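## Task

Take the gold-capped tube out of the rack by the window and seat it fully in a free well of the rack by the door. Nothing new may be left lying on the floor, and no tube may ever touch the floor. Every other tube must end fully seated in a rack; they may only be shifted to other wells of their own rack. The tubes are glass: dropping one more than a few centimetres (about a well's depth) or striking it hard breaks it and fails the task. At the end, open the gripper and back away; the robot must stay upright and untilted, and the result must hold without the robot supporting it.

## Robot and tools

ROBOT. An omnidirectional wheeled base (strong 7 N m wheel motors) with a column about 1.75 m high. A carriage rides 1.0 m along the column (lift_m) and holds two identical six-joint arms, left and right, each ending in a two-finger gripper. Arm bases sit roughly 0.57 m + lift_m above the floor; carriage parts hang about 0.15 m lower. Reach from the shoulder is 0.78 m, but a hand gets only about 0.38 m below its arm base. A hand is about 0.16 m long, 0.1 m wide (0.14 m open). Parked arm joints 1-6: 0, 0.05, 0.05, 1.45, 0, 0; parked, the robot is about 0.95 m wide and 0.7 m long. Cameras: carriage_camera (fixed, facing forward, tilted ~20 degrees down), left_wrist_camera and right_wrist_camera (each looking out past its fingertips). All images are 672x504.

FRAMES. Base frame: origin on the floor below the base centre, x forward, y left, z up, metres. The reported left_hand and right_hand are positions in this frame of the point between each hand's pads; quat_wxyz rotates base axes into hand axes (hand z along the fingers, fingers open along hand y; a hand pointing straight up with joints 1, 5, 6 at 0 reads (1, 0, 0, 0)). Odometry frame is the base frame where the scene began; base_odometry counts wheel rotation only, so wheel slip shows up as motion; heading is radians, left positive, -3.142 to 3.142.

execute_actions. Argument actions: a list holding one action or empty (empty just reports state and images). Optional cameras: list of names from carriage_camera, left_wrist_camera, right_wrist_camera, all; omitted/null/["all"] gives all, [] gives none; images come in the order the pictures line names. An action may contain base, joints, or both, starting together. base holds exactly one relative command measured from the base's last reported position: translate_m (metres, forward positive, -2 to 2), strafe_m (metres, left positive, -2 to 2), or rotate_rad (radians, counter-clockwise positive, -6.3 to 6.3). joints is one flat object keyed by joint name, each value an absolute target: lift_m 0 to 1 m; for each side (left_ / right_): joint1_rad -2.617 to 3.054 (vertical-axis swing, 0 ahead, positive left), joint2_rad 0 to 3.141 (shoulder: 0 upper arm pointing back level, 1.57 vertical, 3.14 forward level), joint3_rad 0 to 3.141 (elbow: 0 folded, 3.14 straight), joint4_rad -1.57 to 1.57 (wrist pitch, positive lifts fingertips), joint5_rad -1.57 to 1.57 (wrist yaw, positive swings fingertips right, opposite to joint1), joint6_rad -2.094 to 2.094 (roll about the finger axis, positive clockwise viewed from the forearm), gripper_m 0 to 0.093 m (pad gap). Done tolerances: lift 0.004, joint1 0.02, joint2 and joint3 0.055, joint4 0.04, joint5 and joint6 0.02, gripper 0.004. Any unknown key or out-of-range number rejects the call with no motion. Joints or base not named may keep pushing toward earlier targets without that appearing in the status.

wait: seconds 0 to 10; no new command, returns state and images. zoom_image: camera name and region [x0, y0, x1, y1] in pixels of that camera's latest full image, origin top-left, at most 504x504. finished_scene: scene number; ends the scene irreversibly and reports success. Sending a reply with no tool call ends everything.

RESULTS. base_status and joint_status tell how each motion ended: done (for the base: wheels turned the commanded amount, slip included; a 1-2 mm move may fall short yet say done); off_target (resting away from target, possibly still pushing); contact_stop or time_out (target dropped, holding where stopped). "joint command not followed" with a cause line means an arm's targets were held back, usually because links of one arm would come within millimetres of itself or the other arm; gripper targets still execute, and withheld targets may be retried on later actions. To recover, move only the blocked arm clear first, then the other in a separate action. on_its_own lists uncommanded behaviour; "held at" is the joint's target, not its position. A stop in one call cancels the remaining motion calls in that reply. motor_effort gives percent of maximum (positive toward higher values, bracket = peak), with fixed per-motor bias and noise. Lift effort rises with load; if it keeps dropping while lowering, the hand or its load is resting on something. A drive_wheels reading at rest well above its free-move value means the base is still pressing on something. A holding gripper normally says off_target. "ARM HIT" means an arm struck the robot hard.

CONTACT AND SAFETY. Base contact stops come late or not at all; arms are unwatched during turns and mostly when an arm is commanded, and the base can coast about 0.3 m after an arm touches something. Arms and grippers never stop on contact: a blocked arm keeps pressing and snaps to target once freed. After a blocked drive, back off about 0.2 m (or turn back) and repeat if needed; a retry may itself stop spuriously. Avoid driving backward into a table edge that the column has passed under. Hand readings drift, more at long reach; a level hand sags 10-17 cm under 1 kg. Grip force is roughly 45-60 N per pad. Never let the arms collide or press on each other. The robot can topple irreversibly, with no sensor warning; risk grows with high carriage, outstretched arms, loads, pulling, or sudden stops; check pictures for lean. Outstretched or loaded arms heat quickly, even while you think: MOTOR HOT from 75 °C, a 10 s arm halt at 90 °C, and at 100 °C that arm goes limp and drops what it holds; after a heat halt resend targets showing limit_stop_at_motor_heat. Loose objects may occasionally be nudged. Lower tubes gently into wells, never release them above a drop of a few centimetres, and let go and pull away before finishing.

Each tool is called as name([rows], argument=value, ...), one row to a line, values as JSON.

## Session

execute_actions(actions=[])

Scene clock: 0.00 s.
base_odometry: x=+0.000 y=+0.000 heading=+0.000 (m, m, rad; odometry frame)
base_status: not commanded
joint_positions: lift_m=+0.301 left_joint1_rad=-0.017 left_joint2_rad=+0.049 left_joint3_rad=+0.057 left_joint4_rad=+1.438 left_joint5_rad=-0.002 left_joint6_rad=+0.043 left_gripper_m=+0.094 right_joint1_rad=-0.011 right_joint2_rad=+0.022 right_joint3_rad=+0.062 right_joint4_rad=+1.388 right_joint5_rad=+0.021 right_joint6_rad=+0.048 right_gripper_m=+0.094
joint_status: not commanded
motor_effort: lift_m=+22 drive_wheels=+1 (%)
left_hand: x=+0.3110 y=+0.3469 z=+1.2798 quat_wxyz=(+0.998, +0.001, +0.062, +0.013) (m; base frame)
right_hand: x=+0.3129 y=-0.3511 z=+1.2801 quat_wxyz=(+0.997, +0.012, +0.071, +0.018) (m; base frame)
pictures: carriage_camera, left_wrist_camera, right_wrist_camera
Images, in order (width x height): carriage_camera 672x504, left_wrist_camera 672x504, right_wrist_camera 672x504.

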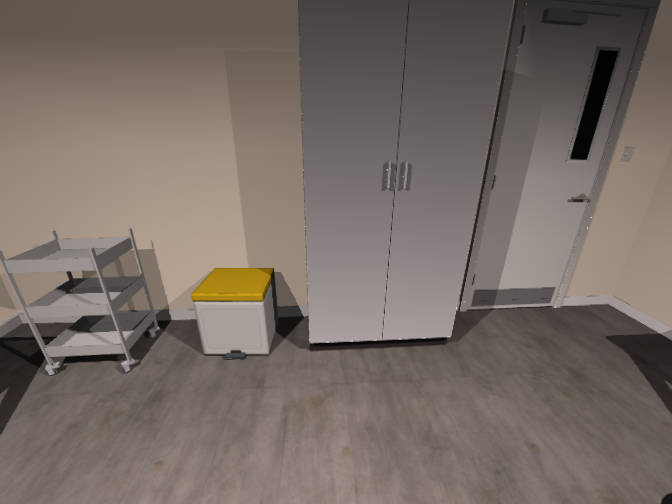

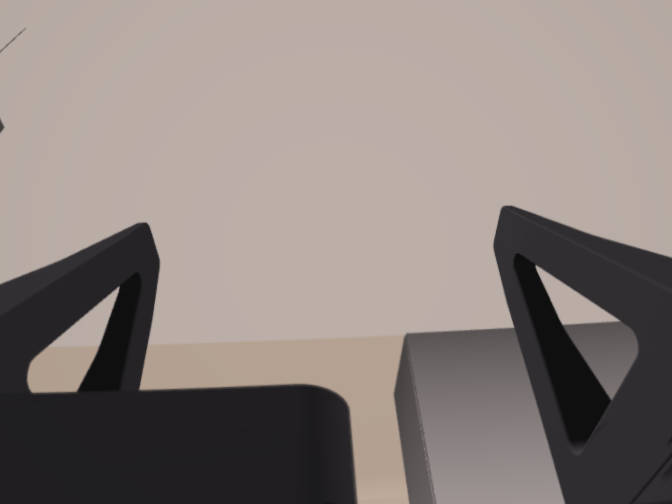

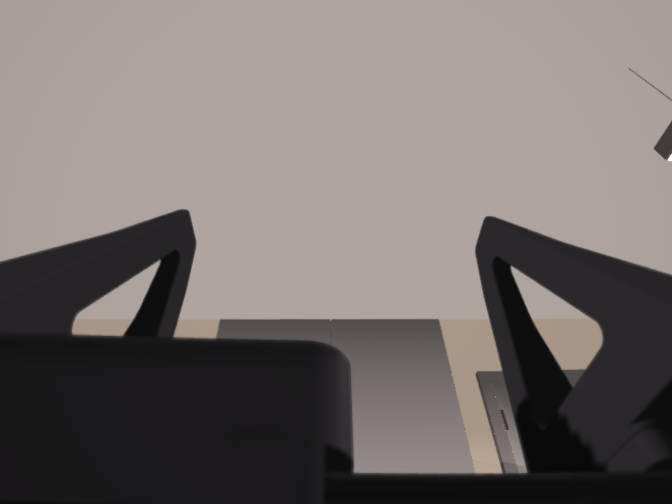

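execute_actions([
  {"base":{"rotate_rad":-1.57}},
], cameras=["carriage_camera"])

execute_actions([
  {"base":{"rotate_rad":-1.57}},
], cameras=["carriage_camera"])

execute_actions([
  {"base":{"rotate_rad":-1.57}},
], cameras=["carriage_camera"])

Scene clock: 3.37 s.
base_odometry: x=+0.000 y=+0.000 heading=-1.569 (m, m, rad; odometry frame)
base_status: done
joint_positions: lift_m=+0.301 left_joint1_rad=-0.017 left_joint2_rad=+0.049 left_joint3_rad=+0.057 left_joint4_rad=+1.437 left_joint5_rad=-0.002 left_joint6_rad=+0.043 left_gripper_m=+0.094 right_joint1_rad=-0.011 right_joint2_rad=+0.022 right_joint3_rad=+0.062 right_joint4_rad=+1.386 right_joint5_rad=+0.021 right_joint6_rad=+0.048 right_gripper_m=+0.094
joint_status: not commanded
motor_effort: lift_m=+22(22) drive_wheels=+11(21) (%)
left_hand: x=+0.3114 y=+0.3469 z=+1.2798 quat_wxyz=(+0.998, +0.001, +0.063, +0.013) (m; base frame)
right_hand: x=+0.3133 y=-0.3511 z=+1.2800 quat_wxyz=(+0.997, +0.012, +0.072, +0.018) (m; base frame)
pictures: carriage_camera
Images, in order (width x height): carriage_camera 672x504.

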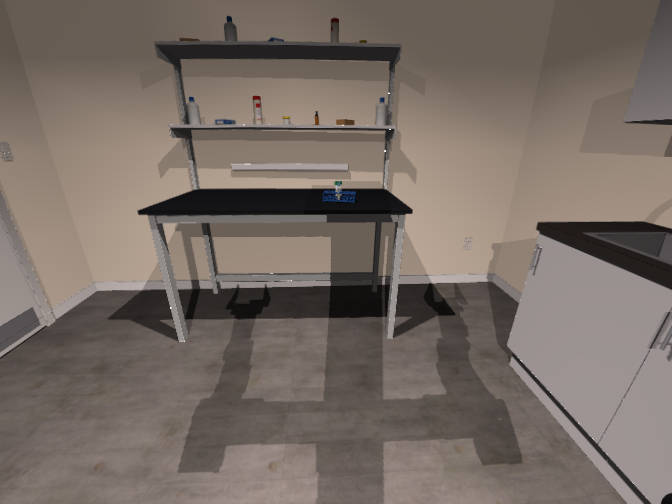

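Scene clock: 6.57 s.
base_odometry: x=+0.000 y=+0.000 heading=-3.138 (m, m, rad; odometry frame)
base_status: done
joint_positions: lift_m=+0.301 left_joint1_rad=-0.017 left_joint2_rad=+0.049 left_joint3_rad=+0.057 left_joint4_rad=+1.437 left_joint5_rad=-0.002 left_joint6_rad=+0.043 left_gripper_m=+0.094 right_joint1_rad=-0.011 right_joint2_rad=+0.022 right_joint3_rad=+0.062 right_joint4_rad=+1.386 right_joint5_rad=+0.021 right_joint6_rad=+0.048 right_gripper_m=+0.094
joint_status: not commanded
motor_effort: lift_m=+22(22) drive_wheels=+10(19) (%)
left_hand: x=+0.3114 y=+0.3469 z=+1.2798 quat_wxyz=(+0.998, +0.001, +0.063, +0.013) (m; base frame)
right_hand: x=+0.3135 y=-0.3511 z=+1.2800 quat_wxyz=(+0.997, +0.012, +0.072, +0.018) (m; base frame)
pictures: carriage_camera
Images, in order (width x height): carriage_camera 672x504.

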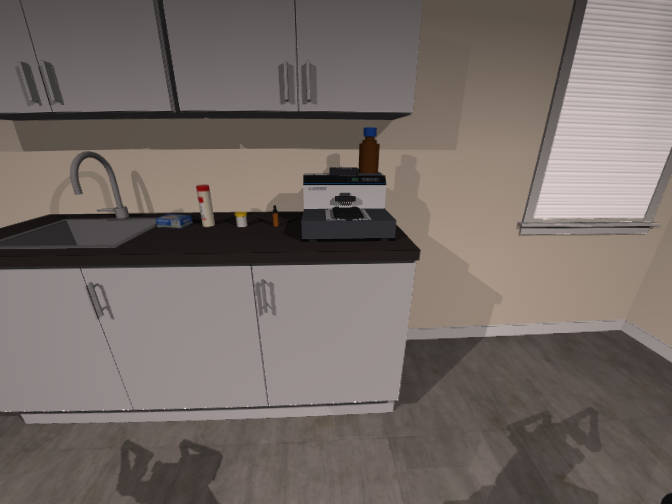

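Scene clock: 9.67 s.
base_odometry: x=+0.000 y=+0.000 heading=+1.576 (m, m, rad; odometry frame)
base_status: done
joint_positions: lift_m=+0.301 left_joint1_rad=-0.017 left_joint2_rad=+0.049 left_joint3_rad=+0.057 left_joint4_rad=+1.437 left_joint5_rad=-0.002 left_joint6_rad=+0.043 left_gripper_m=+0.094 right_joint1_rad=-0.011 right_joint2_rad=+0.022 right_joint3_rad=+0.062 right_joint4_rad=+1.385 right_joint5_rad=+0.021 right_joint6_rad=+0.048 right_gripper_m=+0.094
joint_status: not commanded
motor_effort: lift_m=+22(22) drive_wheels=+11(19) (%)
left_hand: x=+0.3113 y=+0.3469 z=+1.2798 quat_wxyz=(+0.998, +0.001, +0.063, +0.013) (m; base frame)
right_hand: x=+0.3136 y=-0.3511 z=+1.2800 quat_wxyz=(+0.997, +0.012, +0.072, +0.018) (m; base frame)
pictures: carriage_camera
Images, in order (width x height): carriage_camera 672x504.

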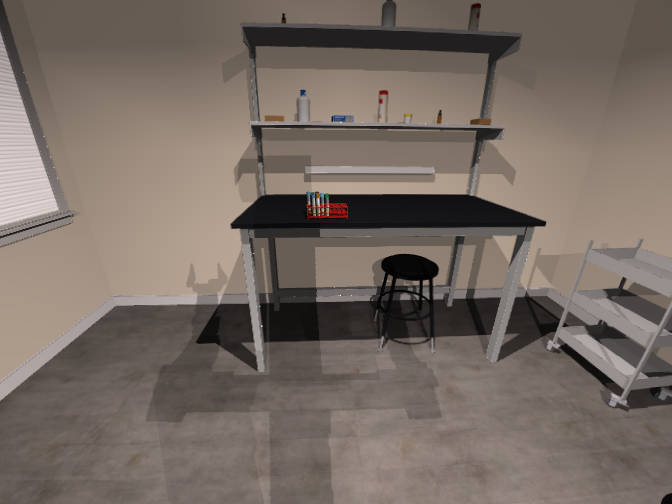

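execute_actions([
  {"base":{"translate_m":0.45},"joints":{"lift_m":0.6,"right_joint2_rad":1.8,"right_joint3_rad":1.3,"right_joint4_rad":-1.07,"right_joint5_rad":0,"right_joint6_rad":0,"right_joint1_rad":0}},
])

Scene clock: 13.10 s.
base_odometry: x=-0.001 y=+0.450 heading=+1.574 (m, m, rad; odometry frame)
base_status: done
joint_positions: lift_m=+0.600 left_joint1_rad=-0.017 left_joint2_rad=+0.049 left_joint3_rad=+0.057 left_joint4_rad=+1.437 left_joint5_rad=-0.002 left_joint6_rad=+0.043 left_gripper_m=+0.094 right_joint1_rad=-0.007 right_joint2_rad=+1.797 right_joint3_rad=+1.283 right_joint4_rad=-1.062 right_joint5_rad=+0.004 right_joint6_rad=+0.008 right_gripper_m=+0.094
joint_status: all done
motor_effort: lift_m=+23(28) drive_wheels=-14(26) (%)
left_hand: x=+0.3113 y=+0.3469 z=+1.5788 quat_wxyz=(+0.998, +0.001, +0.063, +0.013) (m; base frame)
right_hand: x=+0.6005 y=-0.3502 z=+1.2034 quat_wxyz=(-0.002, +0.008, +1.000, -0.002) (m; base frame)
pictures: carriage_camera, left_wrist_camera, right_wrist_camera
Images, in order (width x height): carriage_camera 672x504, left_wrist_camera 672x504, right_wrist_camera 672x504.

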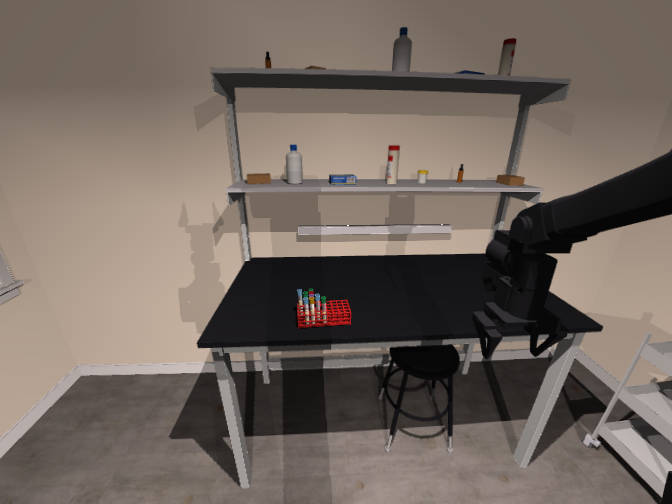

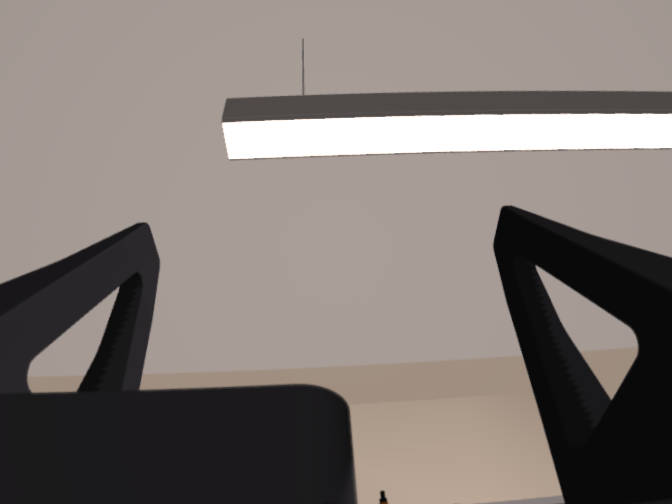

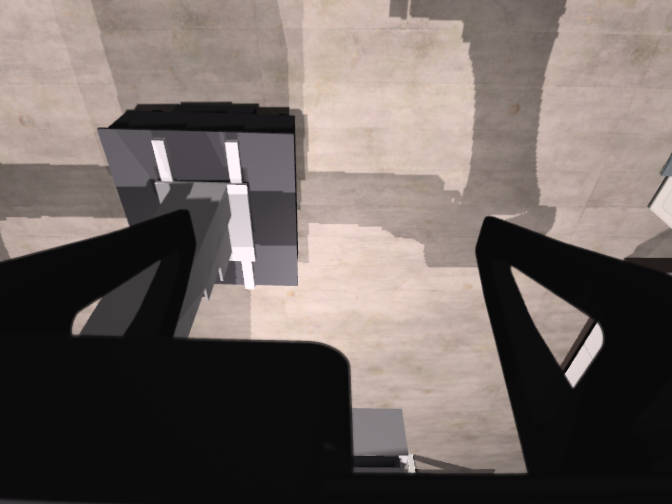

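execute_actions([
  {"base":{"strafe_m":0.44}},
], cameras=[])

execute_actions([
  {"base":{"translate_m":0.4}},
])

Scene clock: 16.47 s.
base_odometry: x=-0.441 y=+0.449 heading=+1.573 (m, m, rad; odometry frame)
base_status: done
joint_positions: lift_m=+0.600 left_joint1_rad=-0.017 left_joint2_rad=+0.049 left_joint3_rad=+0.057 left_joint4_rad=+1.436 left_joint5_rad=-0.002 left_joint6_rad=+0.043 left_gripper_m=+0.094 right_joint1_rad=-0.001 right_joint2_rad=+1.797 right_joint3_rad=+1.283 right_joint4_rad=-1.065 right_joint5_rad=+0.003 right_joint6_rad=+0.008 right_gripper_m=+0.094
joint_status: not commanded
motor_effort: lift_m=+23(23) drive_wheels=-5(16) (%)
left_hand: x=+0.3115 y=+0.3469 z=+1.5788 quat_wxyz=(+0.998, +0.001, +0.063, +0.013) (m; base frame)
right_hand: x=+0.5997 y=-0.3481 z=+1.2034 quat_wxyz=(-0.004, +0.004, +1.000, -0.002) (m; base frame)
pictures: none
No camera images: the call's "cameras" was empty. Leave "cameras" out to get every camera's image.

Scene clock: 19.27 s.
base_odometry: x=-0.443 y=+0.849 heading=+1.574 (m, m, rad; odometry frame)
base_status: done
joint_positions: lift_m=+0.600 left_joint1_rad=-0.017 left_joint2_rad=+0.049 left_joint3_rad=+0.057 left_joint4_rad=+1.436 left_joint5_rad=-0.002 left_joint6_rad=+0.043 left_gripper_m=+0.094 right_joint1_rad=-0.001 right_joint2_rad=+1.797 right_joint3_rad=+1.283 right_joint4_rad=-1.067 right_joint5_rad=+0.003 right_joint6_rad=+0.008 right_gripper_m=+0.094
joint_status: not commanded
motor_effort: lift_m=+23(23) drive_wheels=-10(17) (%)
left_hand: x=+0.3115 y=+0.3469 z=+1.5788 quat_wxyz=(+0.998, +0.001, +0.063, +0.013) (m; base frame)
right_hand: x=+0.5993 y=-0.3481 z=+1.2034 quat_wxyz=(-0.005, +0.004, +1.000, -0.002) (m; base frame)
pictures: carriage_camera, left_wrist_camera, right_wrist_camera
Images, in order (width x height): carriage_camera 672x504, left_wrist_camera 672x504, right_wrist_camera 672x504.

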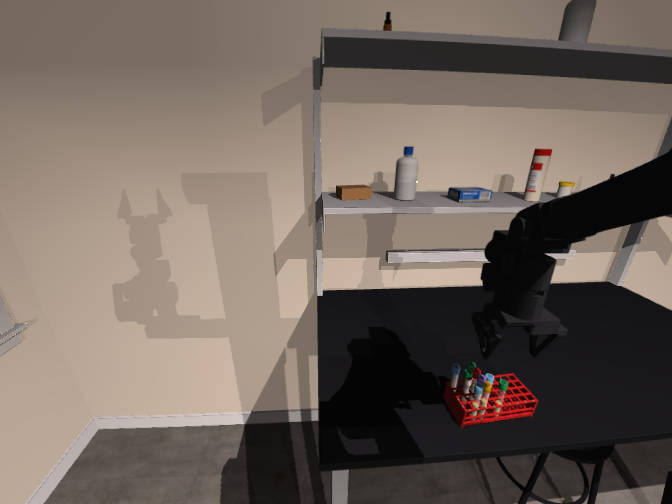

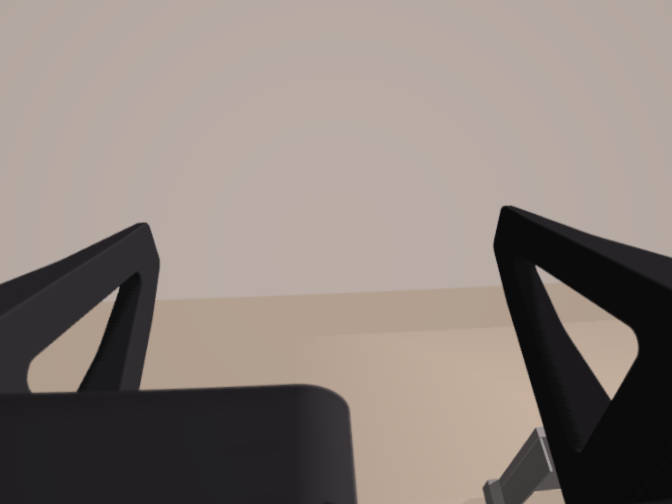

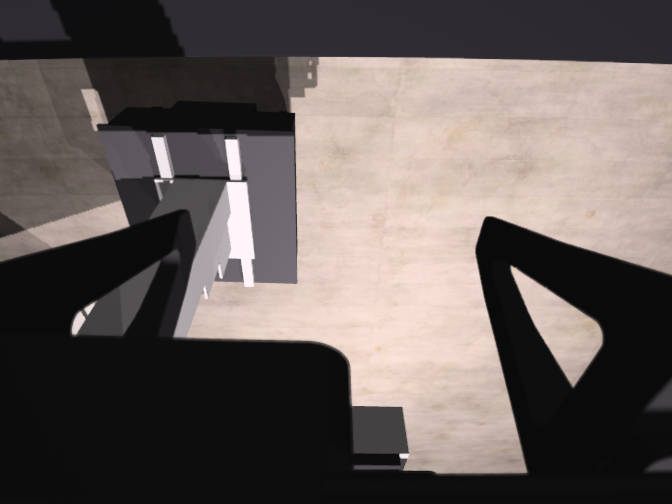

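execute_actions([
  {"base":{"translate_m":0.11}},
], cameras=["carriage_camera","right_wrist_camera"])

Scene clock: 21.57 s.
base_odometry: x=-0.444 y=+0.959 heading=+1.575 (m, m, rad; odometry frame)
base_status: done
joint_positions: lift_m=+0.600 left_joint1_rad=-0.017 left_joint2_rad=+0.049 left_joint3_rad=+0.057 left_joint4_rad=+1.437 left_joint5_rad=-0.002 left_joint6_rad=+0.043 left_gripper_m=+0.094 right_joint1_rad=-0.001 right_joint2_rad=+1.797 right_joint3_rad=+1.283 right_joint4_rad=-1.066 right_joint5_rad=+0.003 right_joint6_rad=+0.008 right_gripper_m=+0.094
joint_status: not commanded
motor_effort: lift_m=+23(23) drive_wheels=-9(18) (%)
left_hand: x=+0.3112 y=+0.3469 z=+1.5788 quat_wxyz=(+0.998, +0.001, +0.063, +0.013) (m; base frame)
right_hand: x=+0.5994 y=-0.3481 z=+1.2034 quat_wxyz=(-0.004, +0.004, +1.000, -0.002) (m; base frame)
pictures: carriage_camera, right_wrist_camera
Images, in order (width x height): carriage_camera 672x504, right_wrist_camera 672x504.

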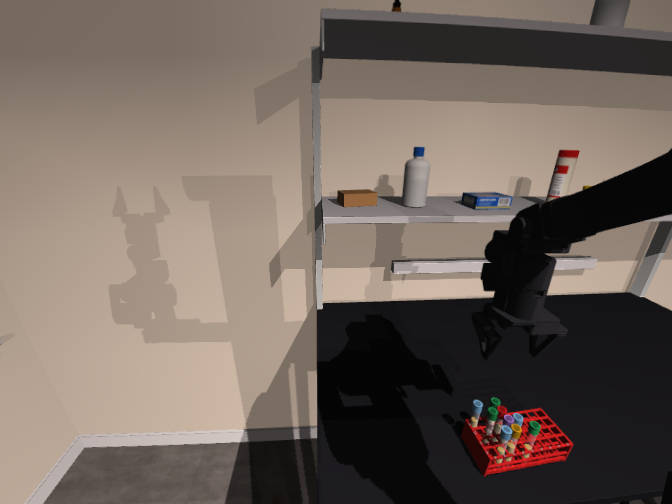

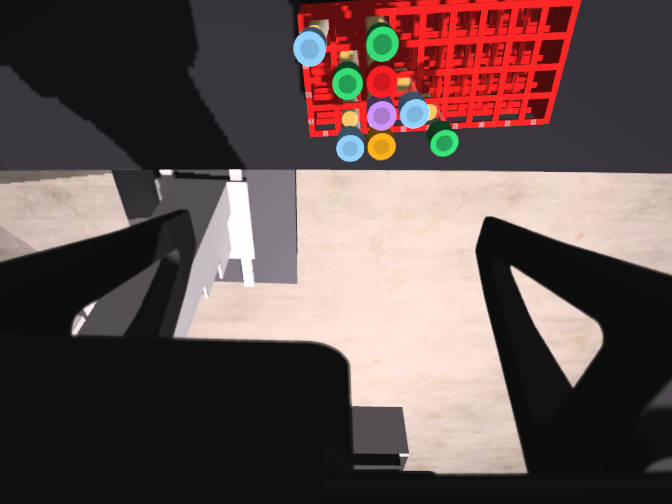

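execute_actions([
  {"base":{"translate_m":0.1},"joints":{"right_gripper_m":0.03,"lift_m":0.53}},
], cameras=["carriage_camera","right_wrist_camera"])

Scene clock: 23.73 s.
base_odometry: x=-0.445 y=+1.059 heading=+1.577 (m, m, rad; odometry frame)
base_status: done
joint_positions: lift_m=+0.530 left_joint1_rad=-0.017 left_joint2_rad=+0.049 left_joint3_rad=+0.057 left_joint4_rad=+1.437 left_joint5_rad=-0.002 left_joint6_rad=+0.043 left_gripper_m=+0.094 right_joint1_rad=-0.001 right_joint2_rad=+1.793 right_joint3_rad=+1.291 right_joint4_rad=-1.067 right_joint5_rad=+0.003 right_joint6_rad=+0.008 right_gripper_m=+0.030
joint_status: all done
motor_effort: lift_m=+22(22) drive_wheels=-9(18) (%)
left_hand: x=+0.3111 y=+0.3469 z=+1.5092 quat_wxyz=(+0.998, +0.001, +0.063, +0.013) (m; base frame)
right_hand: x=+0.6018 y=-0.3480 z=+1.1367 quat_wxyz=(+0.001, +0.004, +1.000, -0.001) (m; base frame)
pictures: carriage_camera, right_wrist_camera
Images, in order (width x height): carriage_camera 672x504, right_wrist_camera 672x504.

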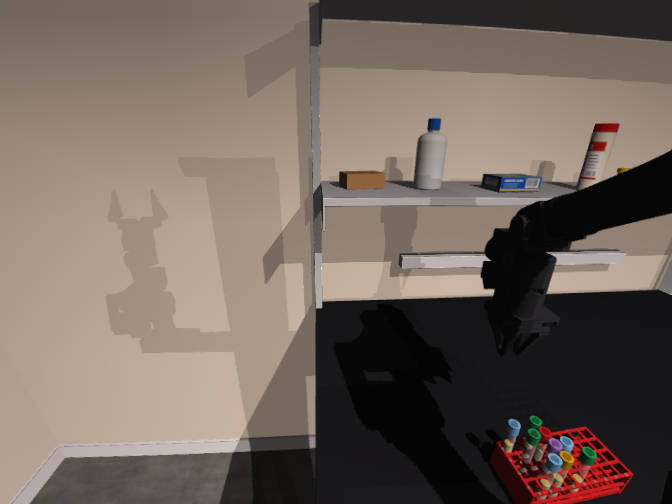

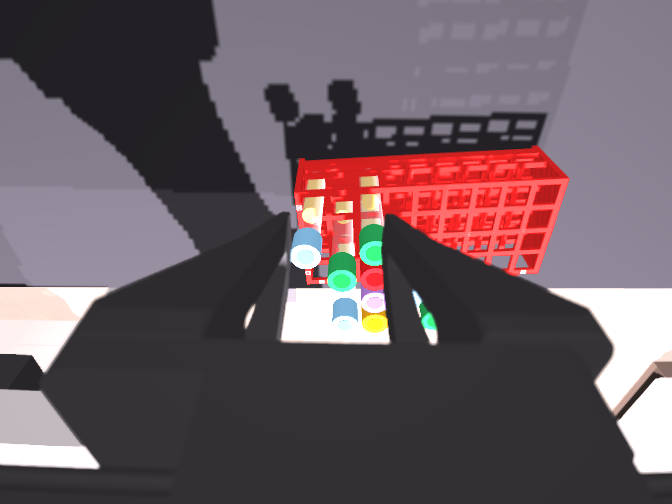

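execute_actions([
  {"base":{"translate_m":-0.11}},
], cameras=[])

execute_actions([
  {"base":{"strafe_m":-0.022},"joints":{"lift_m":0.47}},
], cameras=["carriage_camera","right_wrist_camera"])

Scene clock: 25.93 s.
base_odometry: x=-0.444 y=+0.950 heading=+1.576 (m, m, rad; odometry frame)
base_status: done
joint_positions: lift_m=+0.530 left_joint1_rad=-0.017 left_joint2_rad=+0.049 left_joint3_rad=+0.057 left_joint4_rad=+1.437 left_joint5_rad=-0.002 left_joint6_rad=+0.043 left_gripper_m=+0.094 right_joint1_rad=-0.001 right_joint2_rad=+1.793 right_joint3_rad=+1.291 right_joint4_rad=-1.068 right_joint5_rad=+0.002 right_joint6_rad=+0.008 right_gripper_m=+0.030
joint_status: not commanded
motor_effort: lift_m=+21(21) drive_wheels=-12(18) (%)
left_hand: x=+0.3110 y=+0.3469 z=+1.5092 quat_wxyz=(+0.998, +0.001, +0.062, +0.013) (m; base frame)
right_hand: x=+0.6018 y=-0.3480 z=+1.1367 quat_wxyz=(+0.001, +0.004, +1.000, -0.001) (m; base frame)
pictures: none
No camera images: the call's "cameras" was empty. Leave "cameras" out to get every camera's image.

Scene clock: 27.23 s.
base_odometry: x=-0.423 y=+0.950 heading=+1.577 (m, m, rad; odometry frame)
base_status: done
joint_positions: lift_m=+0.470 left_joint1_rad=-0.017 left_joint2_rad=+0.049 left_joint3_rad=+0.057 left_joint4_rad=+1.438 left_joint5_rad=-0.002 left_joint6_rad=+0.043 left_gripper_m=+0.094 right_joint1_rad=-0.001 right_joint2_rad=+1.794 right_joint3_rad=+1.291 right_joint4_rad=-1.068 right_joint5_rad=+0.002 right_joint6_rad=+0.008 right_gripper_m=+0.030
joint_status: all done
motor_effort: lift_m=+21(22) drive_wheels=-11(21) (%)
left_hand: x=+0.3108 y=+0.3469 z=+1.4493 quat_wxyz=(+0.998, +0.001, +0.062, +0.013) (m; base frame)
right_hand: x=+0.6015 y=-0.3480 z=+1.0765 quat_wxyz=(+0.000, +0.004, +1.000, -0.001) (m; base frame)
pictures: carriage_camera, right_wrist_camera
Images, in order (width x height): carriage_camera 672x504, right_wrist_camera 672x504.

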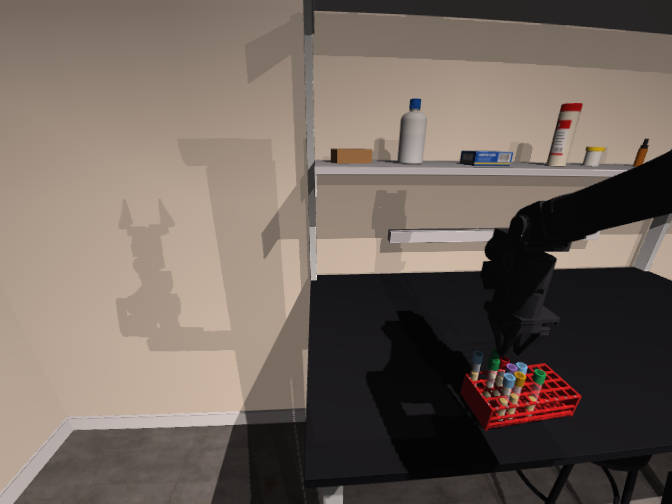

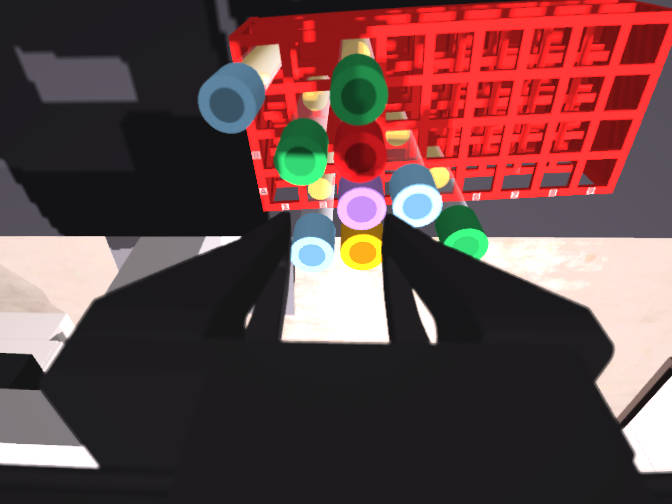

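execute_actions([
  {"base":{"translate_m":-0.028},"joints":{"right_joint6_rad":0.75}},
], cameras=[])

execute_actions([
  {"base":{"strafe_m":-0.01},"joints":{"lift_m":0.445}},
], cameras=["carriage_camera","right_wrist_camera"])

Scene clock: 29.00 s.
base_odometry: x=-0.423 y=+0.922 heading=+1.577 (m, m, rad; odometry frame)
base_status: done
joint_positions: lift_m=+0.470 left_joint1_rad=-0.017 left_joint2_rad=+0.049 left_joint3_rad=+0.057 left_joint4_rad=+1.438 left_joint5_rad=-0.002 left_joint6_rad=+0.043 left_gripper_m=+0.094 right_joint1_rad=-0.001 right_joint2_rad=+1.794 right_joint3_rad=+1.291 right_joint4_rad=-1.068 right_joint5_rad=+0.002 right_joint6_rad=+0.741 right_gripper_m=+0.030
joint_status: all done
motor_effort: lift_m=+21(21) drive_wheels=-10(19) (%)
left_hand: x=+0.3109 y=+0.3469 z=+1.4493 quat_wxyz=(+0.998, +0.001, +0.062, +0.013) (m; base frame)
right_hand: x=+0.6015 y=-0.3478 z=+1.0765 quat_wxyz=(+0.000, +0.362, +0.932, -0.001) (m; base frame)
pictures: none
No camera images: the call's "cameras" was empty. Leave "cameras" out to get every camera's image.

Scene clock: 29.80 s.
base_odometry: x=-0.413 y=+0.922 heading=+1.577 (m, m, rad; odometry frame)
base_status: done
joint_positions: lift_m=+0.445 left_joint1_rad=-0.017 left_joint2_rad=+0.049 left_joint3_rad=+0.057 left_joint4_rad=+1.438 left_joint5_rad=-0.002 left_joint6_rad=+0.043 left_gripper_m=+0.094 right_joint1_rad=+0.000 right_joint2_rad=+1.794 right_joint3_rad=+1.291 right_joint4_rad=-1.066 right_joint5_rad=+0.000 right_joint6_rad=+0.741 right_gripper_m=+0.030
joint_status: all done
motor_effort: lift_m=+20(22) drive_wheels=-11(16) (%)
left_hand: x=+0.3109 y=+0.3469 z=+1.4244 quat_wxyz=(+0.998, +0.001, +0.062, +0.013) (m; base frame)
right_hand: x=+0.6022 y=-0.3471 z=+1.0514 quat_wxyz=(+0.001, +0.362, +0.932, +0.000) (m; base frame)
pictures: carriage_camera, right_wrist_camera
Images, in order (width x height): carriage_camera 672x504, right_wrist_camera 672x504.

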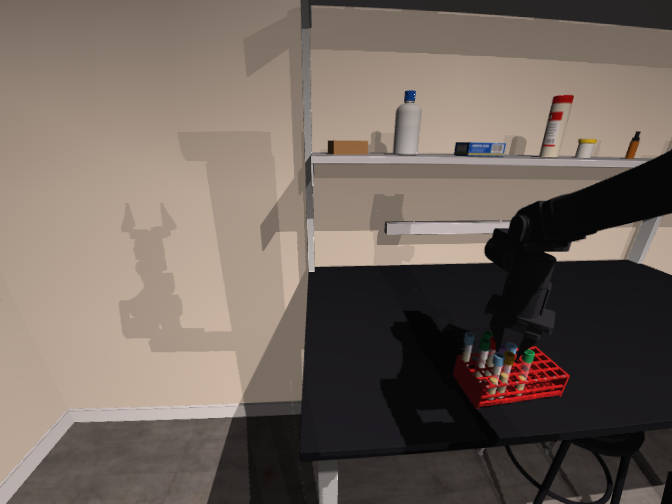

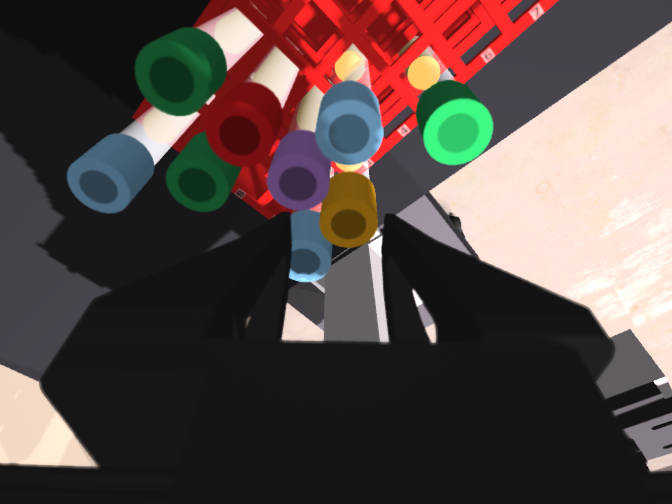

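execute_actions([
  {"base":{"translate_m":-0.008},"joints":{"right_gripper_m":0.026}},
], cameras=[])

execute_actions([
  {"joints":{"lift_m":0.425}},
], cameras=["carriage_camera","right_wrist_camera"])

Scene clock: 30.80 s.
base_odometry: x=-0.414 y=+0.914 heading=+1.576 (m, m, rad; odometry frame)
base_status: done
joint_positions: lift_m=+0.445 left_joint1_rad=-0.017 left_joint2_rad=+0.049 left_joint3_rad=+0.057 left_joint4_rad=+1.437 left_joint5_rad=-0.002 left_joint6_rad=+0.043 left_gripper_m=+0.094 right_joint1_rad=+0.001 right_joint2_rad=+1.794 right_joint3_rad=+1.291 right_joint4_rad=-1.059 right_joint5_rad=+0.000 right_joint6_rad=+0.742 right_gripper_m=+0.026
joint_status: all done
motor_effort: lift_m=+20(20) drive_wheels=+7(13) (%)
left_hand: x=+0.3110 y=+0.3469 z=+1.4244 quat_wxyz=(+0.998, +0.001, +0.062, +0.013) (m; base frame)
right_hand: x=+0.6039 y=-0.3469 z=+1.0515 quat_wxyz=(+0.004, +0.362, +0.932, +0.002) (m; base frame)
pictures: none
No camera images: the call's "cameras" was empty. Leave "cameras" out to get every camera's image.

Scene clock: 31.37 s.
base_odometry: x=-0.414 y=+0.914 heading=+1.576 (m, m, rad; odometry frame)
base_status: not commanded
joint_positions: lift_m=+0.425 left_joint1_rad=-0.017 left_joint2_rad=+0.049 left_joint3_rad=+0.057 left_joint4_rad=+1.438 left_joint5_rad=-0.002 left_joint6_rad=+0.043 left_gripper_m=+0.094 right_joint1_rad=+0.001 right_joint2_rad=+1.755 right_joint3_rad=+1.316 right_joint4_rad=-1.083 right_joint5_rad=-0.003 right_joint6_rad=+0.742 right_gripper_m=+0.026
joint_status: all done
motor_effort: lift_m=+19(20) drive_wheels=+7(7) (%)
left_hand: x=+0.3109 y=+0.3469 z=+1.4045 quat_wxyz=(+0.998, +0.001, +0.062, +0.013) (m; base frame)
right_hand: x=+0.6070 y=-0.3465 z=+1.0495 quat_wxyz=(+0.022, +0.362, +0.932, +0.010) (m; base frame)
pictures: carriage_camera, right_wrist_camera
Images, in order (width x height): carriage_camera 672x504, right_wrist_camera 672x504.

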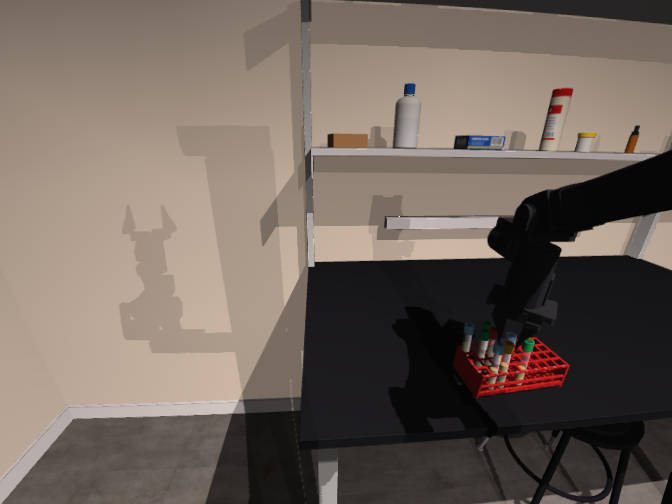

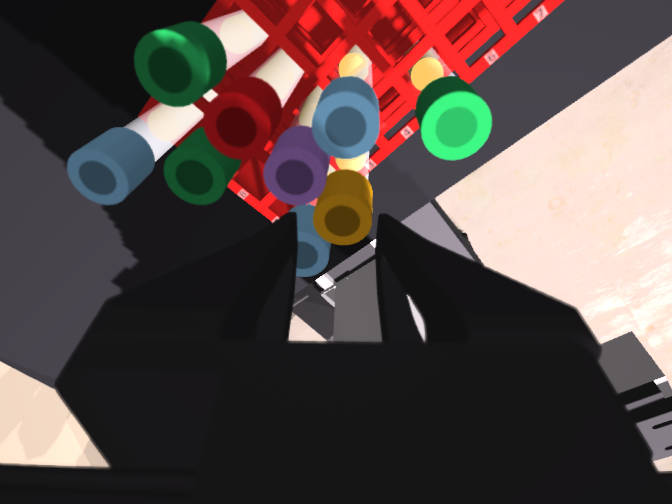

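execute_actions([
  {"joints":{"lift_m":0.445}},
], cameras=[])

execute_actions([
  {"base":{"strafe_m":-0.009}},
], cameras=[])

execute_actions([
  {"base":{"translate_m":0.004}},
], cameras=["right_wrist_camera"])

execute_actions([
  {"joints":{"lift_m":0.42}},
], cameras=["carriage_camera","right_wrist_camera"])

Scene clock: 32.27 s.
base_odometry: x=-0.414 y=+0.914 heading=+1.576 (m, m, rad; odometry frame)
base_status: not commanded
joint_positions: lift_m=+0.445 left_joint1_rad=-0.017 left_joint2_rad=+0.049 left_joint3_rad=+0.057 left_joint4_rad=+1.437 left_joint5_rad=-0.002 left_joint6_rad=+0.043 left_gripper_m=+0.094 right_joint1_rad=+0.001 right_joint2_rad=+1.785 right_joint3_rad=+1.316 right_joint4_rad=-1.072 right_joint5_rad=-0.003 right_joint6_rad=+0.742 right_gripper_m=+0.026
joint_status: all done
motor_effort: lift_m=+23(27) drive_wheels=+6(7) (%)
left_hand: x=+0.3110 y=+0.3469 z=+1.4241 quat_wxyz=(+0.998, +0.001, +0.062, +0.013) (m; base frame)
right_hand: x=+0.6085 y=-0.3465 z=+1.0599 quat_wxyz=(+0.013, +0.362, +0.932, +0.006) (m; base frame)
pictures: none
No camera images: the call's "cameras" was empty. Leave "cameras" out to get every camera's image.

Scene clock: 32.97 s.
base_odometry: x=-0.405 y=+0.914 heading=+1.576 (m, m, rad; odometry frame)
base_status: done
joint_positions: lift_m=+0.445 left_joint1_rad=-0.017 left_joint2_rad=+0.049 left_joint3_rad=+0.057 left_joint4_rad=+1.437 left_joint5_rad=-0.002 left_joint6_rad=+0.043 left_gripper_m=+0.094 right_joint1_rad=+0.001 right_joint2_rad=+1.785 right_joint3_rad=+1.316 right_joint4_rad=-1.071 right_joint5_rad=-0.002 right_joint6_rad=+0.742 right_gripper_m=+0.026
joint_status: not commanded
motor_effort: lift_m=+23(22) drive_wheels=-10(12) (%)
left_hand: x=+0.3110 y=+0.3469 z=+1.4241 quat_wxyz=(+0.998, +0.001, +0.062, +0.013) (m; base frame)
right_hand: x=+0.6089 y=-0.3464 z=+1.0599 quat_wxyz=(+0.014, +0.362, +0.932, +0.007) (m; base frame)
pictures: none
No camera images: the call's "cameras" was empty. Leave "cameras" out to get every camera's image.

Scene clock: 34.47 s.
base_odometry: x=-0.405 y=+0.918 heading=+1.577 (m, m, rad; odometry frame)
base_status: done
joint_positions: lift_m=+0.445 left_joint1_rad=-0.017 left_joint2_rad=+0.049 left_joint3_rad=+0.057 left_joint4_rad=+1.438 left_joint5_rad=-0.002 left_joint6_rad=+0.043 left_gripper_m=+0.094 right_joint1_rad=+0.001 right_joint2_rad=+1.790 right_joint3_rad=+1.316 right_joint4_rad=-1.068 right_joint5_rad=-0.002 right_joint6_rad=+0.742 right_gripper_m=+0.026
joint_status: not commanded
motor_effort: lift_m=+23(22) drive_wheels=-13(19) (%)
left_hand: x=+0.3109 y=+0.3469 z=+1.4241 quat_wxyz=(+0.998, +0.001, +0.062, +0.013) (m; base frame)
right_hand: x=+0.6093 y=-0.3464 z=+1.0584 quat_wxyz=(+0.013, +0.362, +0.932, +0.006) (m; base frame)
pictures: right_wrist_camera
Images, in order (width x height): right_wrist_camera 672x504.

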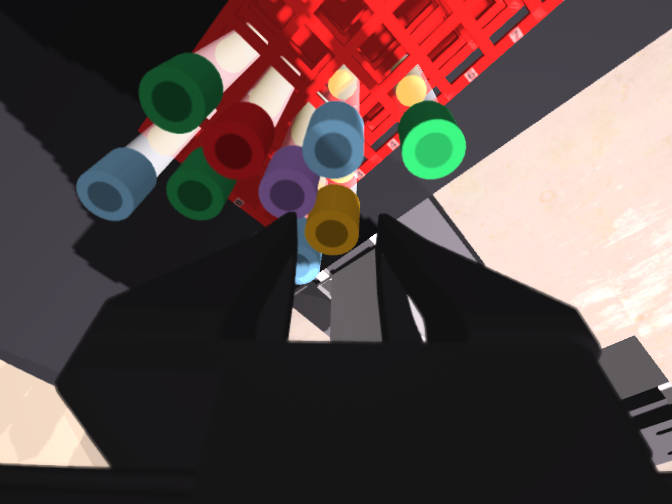

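Scene clock: 35.07 s.
base_odometry: x=-0.405 y=+0.918 heading=+1.576 (m, m, rad; odometry frame)
base_status: not commanded
joint_positions: lift_m=+0.420 left_joint1_rad=-0.017 left_joint2_rad=+0.049 left_joint3_rad=+0.057 left_joint4_rad=+1.438 left_joint5_rad=-0.002 left_joint6_rad=+0.043 left_gripper_m=+0.094 right_joint1_rad=+0.001 right_joint2_rad=+1.746 right_joint3_rad=+1.322 right_joint4_rad=-1.076 right_joint5_rad=-0.005 right_joint6_rad=+0.742 right_gripper_m=+0.026
joint_status: all done
motor_effort: lift_m=+19(19) drive_wheels=-13(13) (%)
left_hand: x=+0.3108 y=+0.3469 z=+1.3996 quat_wxyz=(+0.998, +0.001, +0.062, +0.013) (m; base frame)
right_hand: x=+0.6108 y=-0.3460 z=+1.0490 quat_wxyz=(+0.032, +0.362, +0.932, +0.015) (m; base frame)
pictures: carriage_camera, right_wrist_camera
Images, in order (width x height): carriage_camera 672x504, right_wrist_camera 672x504.

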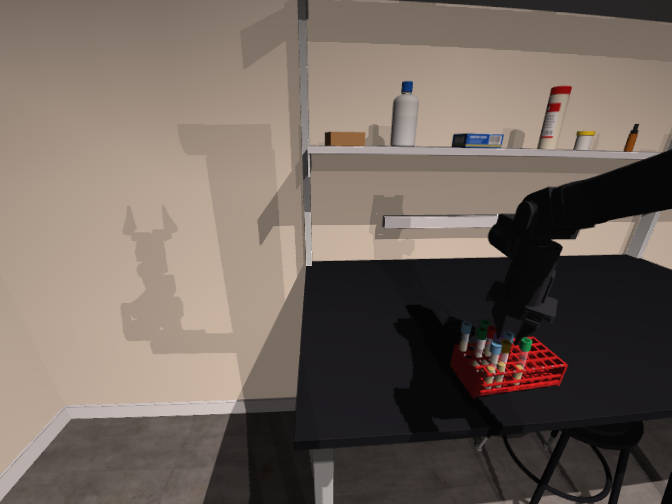

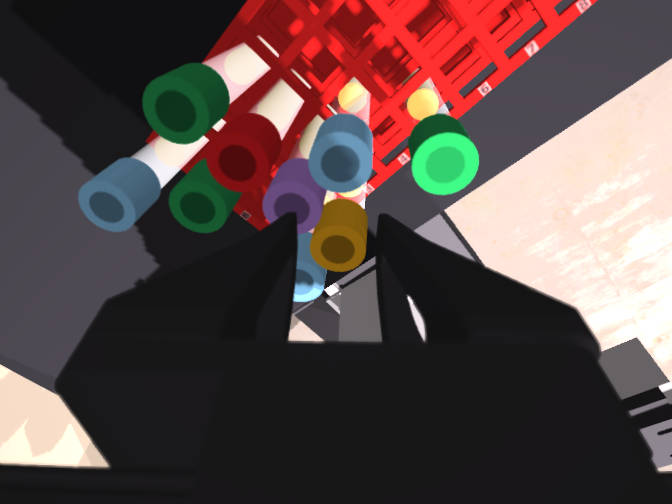

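execute_actions([
  {"joints":{"lift_m":0.445}},
], cameras=[])

execute_actions([
  {"base":{"translate_m":-0.008},"joints":{"right_joint6_rad":-0.06,"right_gripper_m":0.022,"right_joint2_rad":1.8,"right_joint3_rad":1.3,"right_joint4_rad":-1.07}},
], cameras=["right_wrist_camera"])

Scene clock: 36.83 s.
base_odometry: x=-0.405 y=+0.918 heading=+1.577 (m, m, rad; odometry frame)
base_status: not commanded
joint_positions: lift_m=+0.445 left_joint1_rad=-0.017 left_joint2_rad=+0.049 left_joint3_rad=+0.057 left_joint4_rad=+1.438 left_joint5_rad=-0.002 left_joint6_rad=+0.043 left_gripper_m=+0.094 right_joint1_rad=+0.001 right_joint2_rad=+1.786 right_joint3_rad=+1.322 right_joint4_rad=-1.070 right_joint5_rad=-0.005 right_joint6_rad=+0.742 right_gripper_m=+0.026
joint_status: all done
motor_effort: lift_m=+23(27) drive_wheels=-13(14) (%)
left_hand: x=+0.3109 y=+0.3469 z=+1.4241 quat_wxyz=(+0.998, +0.001, +0.062, +0.013) (m; base frame)
right_hand: x=+0.6109 y=-0.3460 z=+1.0611 quat_wxyz=(+0.016, +0.362, +0.932, +0.009) (m; base frame)
pictures: none
No camera images: the call's "cameras" was empty. Leave "cameras" out to get every camera's image.

Scene clock: 38.17 s.
base_odometry: x=-0.405 y=+0.910 heading=+1.576 (m, m, rad; odometry frame)
base_status: done
joint_positions: lift_m=+0.445 left_joint1_rad=-0.017 left_joint2_rad=+0.049 left_joint3_rad=+0.057 left_joint4_rad=+1.437 left_joint5_rad=-0.002 left_joint6_rad=+0.043 left_gripper_m=+0.094 right_joint1_rad=+0.001 right_joint2_rad=+1.786 right_joint3_rad=+1.322 right_joint4_rad=-1.067 right_joint5_rad=-0.005 right_joint6_rad=-0.051 right_gripper_m=+0.022
joint_status: all done
motor_effort: lift_m=+23(22) drive_wheels=+11(11) (%)
left_hand: x=+0.3111 y=+0.3469 z=+1.4241 quat_wxyz=(+0.998, +0.001, +0.063, +0.013) (m; base frame)
right_hand: x=+0.6115 y=-0.3460 z=+1.0612 quat_wxyz=(+0.019, -0.026, +0.999, +0.002) (m; base frame)
pictures: right_wrist_camera
Images, in order (width x height): right_wrist_camera 672x504.

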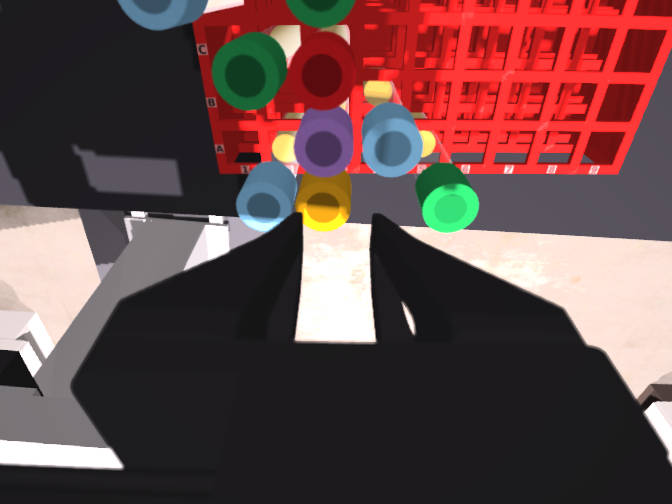

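execute_actions([
  {"base":{"strafe_m":0.005}},
], cameras=[])

execute_actions([
  {"joints":{"lift_m":0.415}},
], cameras=["right_wrist_camera"])

Scene clock: 39.60 s.
base_odometry: x=-0.410 y=+0.910 heading=+1.575 (m, m, rad; odometry frame)
base_status: done
joint_positions: lift_m=+0.445 left_joint1_rad=-0.017 left_joint2_rad=+0.049 left_joint3_rad=+0.057 left_joint4_rad=+1.437 left_joint5_rad=-0.002 left_joint6_rad=+0.043 left_gripper_m=+0.094 right_joint1_rad=+0.001 right_joint2_rad=+1.786 right_joint3_rad=+1.322 right_joint4_rad=-1.068 right_joint5_rad=-0.003 right_joint6_rad=-0.051 right_gripper_m=+0.022
joint_status: not commanded
motor_effort: lift_m=+23(23) drive_wheels=+7(13) (%)
left_hand: x=+0.3111 y=+0.3469 z=+1.4241 quat_wxyz=(+0.998, +0.001, +0.063, +0.013) (m; base frame)
right_hand: x=+0.6113 y=-0.3464 z=+1.0612 quat_wxyz=(+0.019, -0.026, +0.999, +0.001) (m; base frame)
pictures: none
No camera images: the call's "cameras" was empty. Leave "cameras" out to get every camera's image.

Scene clock: 40.23 s.
base_odometry: x=-0.410 y=+0.910 heading=+1.575 (m, m, rad; odometry frame)
base_status: not commanded
joint_positions: lift_m=+0.415 left_joint1_rad=-0.017 left_joint2_rad=+0.049 left_joint3_rad=+0.057 left_joint4_rad=+1.438 left_joint5_rad=-0.002 left_joint6_rad=+0.043 left_gripper_m=+0.094 right_joint1_rad=+0.000 right_joint2_rad=+1.734 right_joint3_rad=+1.329 right_joint4_rad=-1.081 right_joint5_rad=-0.003 right_joint6_rad=-0.052 right_gripper_m=+0.022
joint_status: all done
motor_effort: lift_m=+18(19) drive_wheels=+6(8) (%)
left_hand: x=+0.3109 y=+0.3469 z=+1.3946 quat_wxyz=(+0.998, +0.001, +0.062, +0.013) (m; base frame)
right_hand: x=+0.6119 y=-0.3467 z=+1.0497 quat_wxyz=(+0.042, -0.026, +0.999, +0.000) (m; base frame)
pictures: right_wrist_camera
Images, in order (width x height): right_wrist_camera 672x504.

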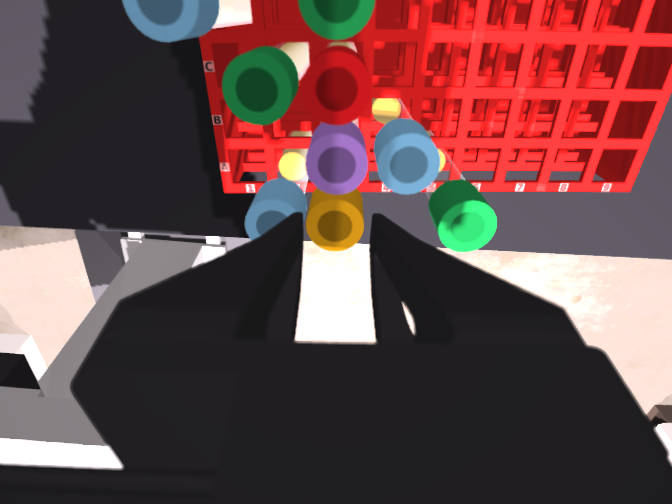

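execute_actions([
  {"joints":{"lift_m":0.44}},
], cameras=[])

execute_actions([
  {"base":{"translate_m":-0.025}},
], cameras=[])

execute_actions([
  {"joints":{"lift_m":0.41}},
], cameras=["carriage_camera","right_wrist_camera"])

Scene clock: 41.07 s.
base_odometry: x=-0.410 y=+0.910 heading=+1.575 (m, m, rad; odometry frame)
base_status: not commanded
joint_positions: lift_m=+0.440 left_joint1_rad=-0.017 left_joint2_rad=+0.049 left_joint3_rad=+0.057 left_joint4_rad=+1.437 left_joint5_rad=-0.002 left_joint6_rad=+0.043 left_gripper_m=+0.094 right_joint1_rad=+0.000 right_joint2_rad=+1.784 right_joint3_rad=+1.325 right_joint4_rad=-1.072 right_joint5_rad=-0.003 right_joint6_rad=-0.052 right_gripper_m=+0.022
joint_status: all done
motor_effort: lift_m=+22(27) drive_wheels=+6(6) (%)
left_hand: x=+0.3110 y=+0.3469 z=+1.4191 quat_wxyz=(+0.998, +0.001, +0.062, +0.013) (m; base frame)
right_hand: x=+0.6114 y=-0.3467 z=+1.0577 quat_wxyz=(+0.020, -0.026, +0.999, +0.001) (m; base frame)
pictures: none
No camera images: the call's "cameras" was empty. Leave "cameras" out to get every camera's image.

Scene clock: 42.23 s.
base_odometry: x=-0.410 y=+0.885 heading=+1.574 (m, m, rad; odometry frame)
base_status: done
joint_positions: lift_m=+0.440 left_joint1_rad=-0.017 left_joint2_rad=+0.049 left_joint3_rad=+0.057 left_joint4_rad=+1.439 left_joint5_rad=-0.002 left_joint6_rad=+0.043 left_gripper_m=+0.094 right_joint1_rad=-0.001 right_joint2_rad=+1.784 right_joint3_rad=+1.325 right_joint4_rad=-1.069 right_joint5_rad=-0.003 right_joint6_rad=-0.052 right_gripper_m=+0.022
joint_status: not commanded
motor_effort: lift_m=+23(23) drive_wheels=+12(18) (%)
left_hand: x=+0.3107 y=+0.3469 z=+1.4191 quat_wxyz=(+0.998, +0.001, +0.062, +0.013) (m; base frame)
right_hand: x=+0.6122 y=-0.3469 z=+1.0577 quat_wxyz=(+0.022, -0.026, +0.999, +0.001) (m; base frame)
pictures: none
No camera images: the call's "cameras" was empty. Leave "cameras" out to get every camera's image.

Scene clock: 42.87 s.
base_odometry: x=-0.410 y=+0.885 heading=+1.574 (m, m, rad; odometry frame)
base_status: not commanded
joint_positions: lift_m=+0.410 left_joint1_rad=-0.017 left_joint2_rad=+0.049 left_joint3_rad=+0.057 left_joint4_rad=+1.439 left_joint5_rad=-0.002 left_joint6_rad=+0.043 left_gripper_m=+0.094 right_joint1_rad=-0.001 right_joint2_rad=+1.792 right_joint3_rad=+1.316 right_joint4_rad=-1.068 right_joint5_rad=-0.003 right_joint6_rad=-0.052 right_gripper_m=+0.022
joint_status: all done
motor_effort: lift_m=+21(21) drive_wheels=+12(12) (%)
left_hand: x=+0.3107 y=+0.3469 z=+1.3893 quat_wxyz=(+0.998, +0.001, +0.062, +0.013) (m; base frame)
right_hand: x=+0.6093 y=-0.3469 z=+1.0232 quat_wxyz=(+0.013, -0.026, +1.000, +0.001) (m; base frame)
pictures: carriage_camera, right_wrist_camera
Images, in order (width x height): carriage_camera 672x504, right_wrist_camera 672x504.

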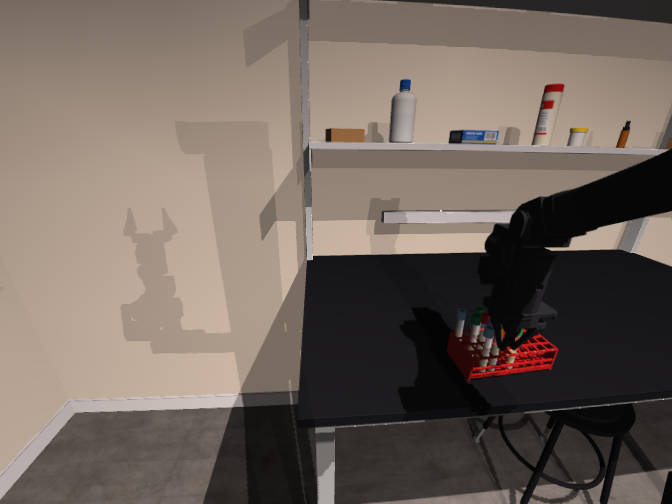

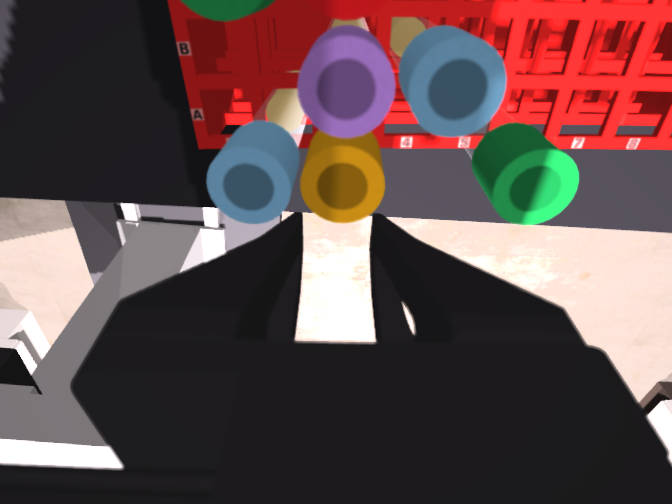

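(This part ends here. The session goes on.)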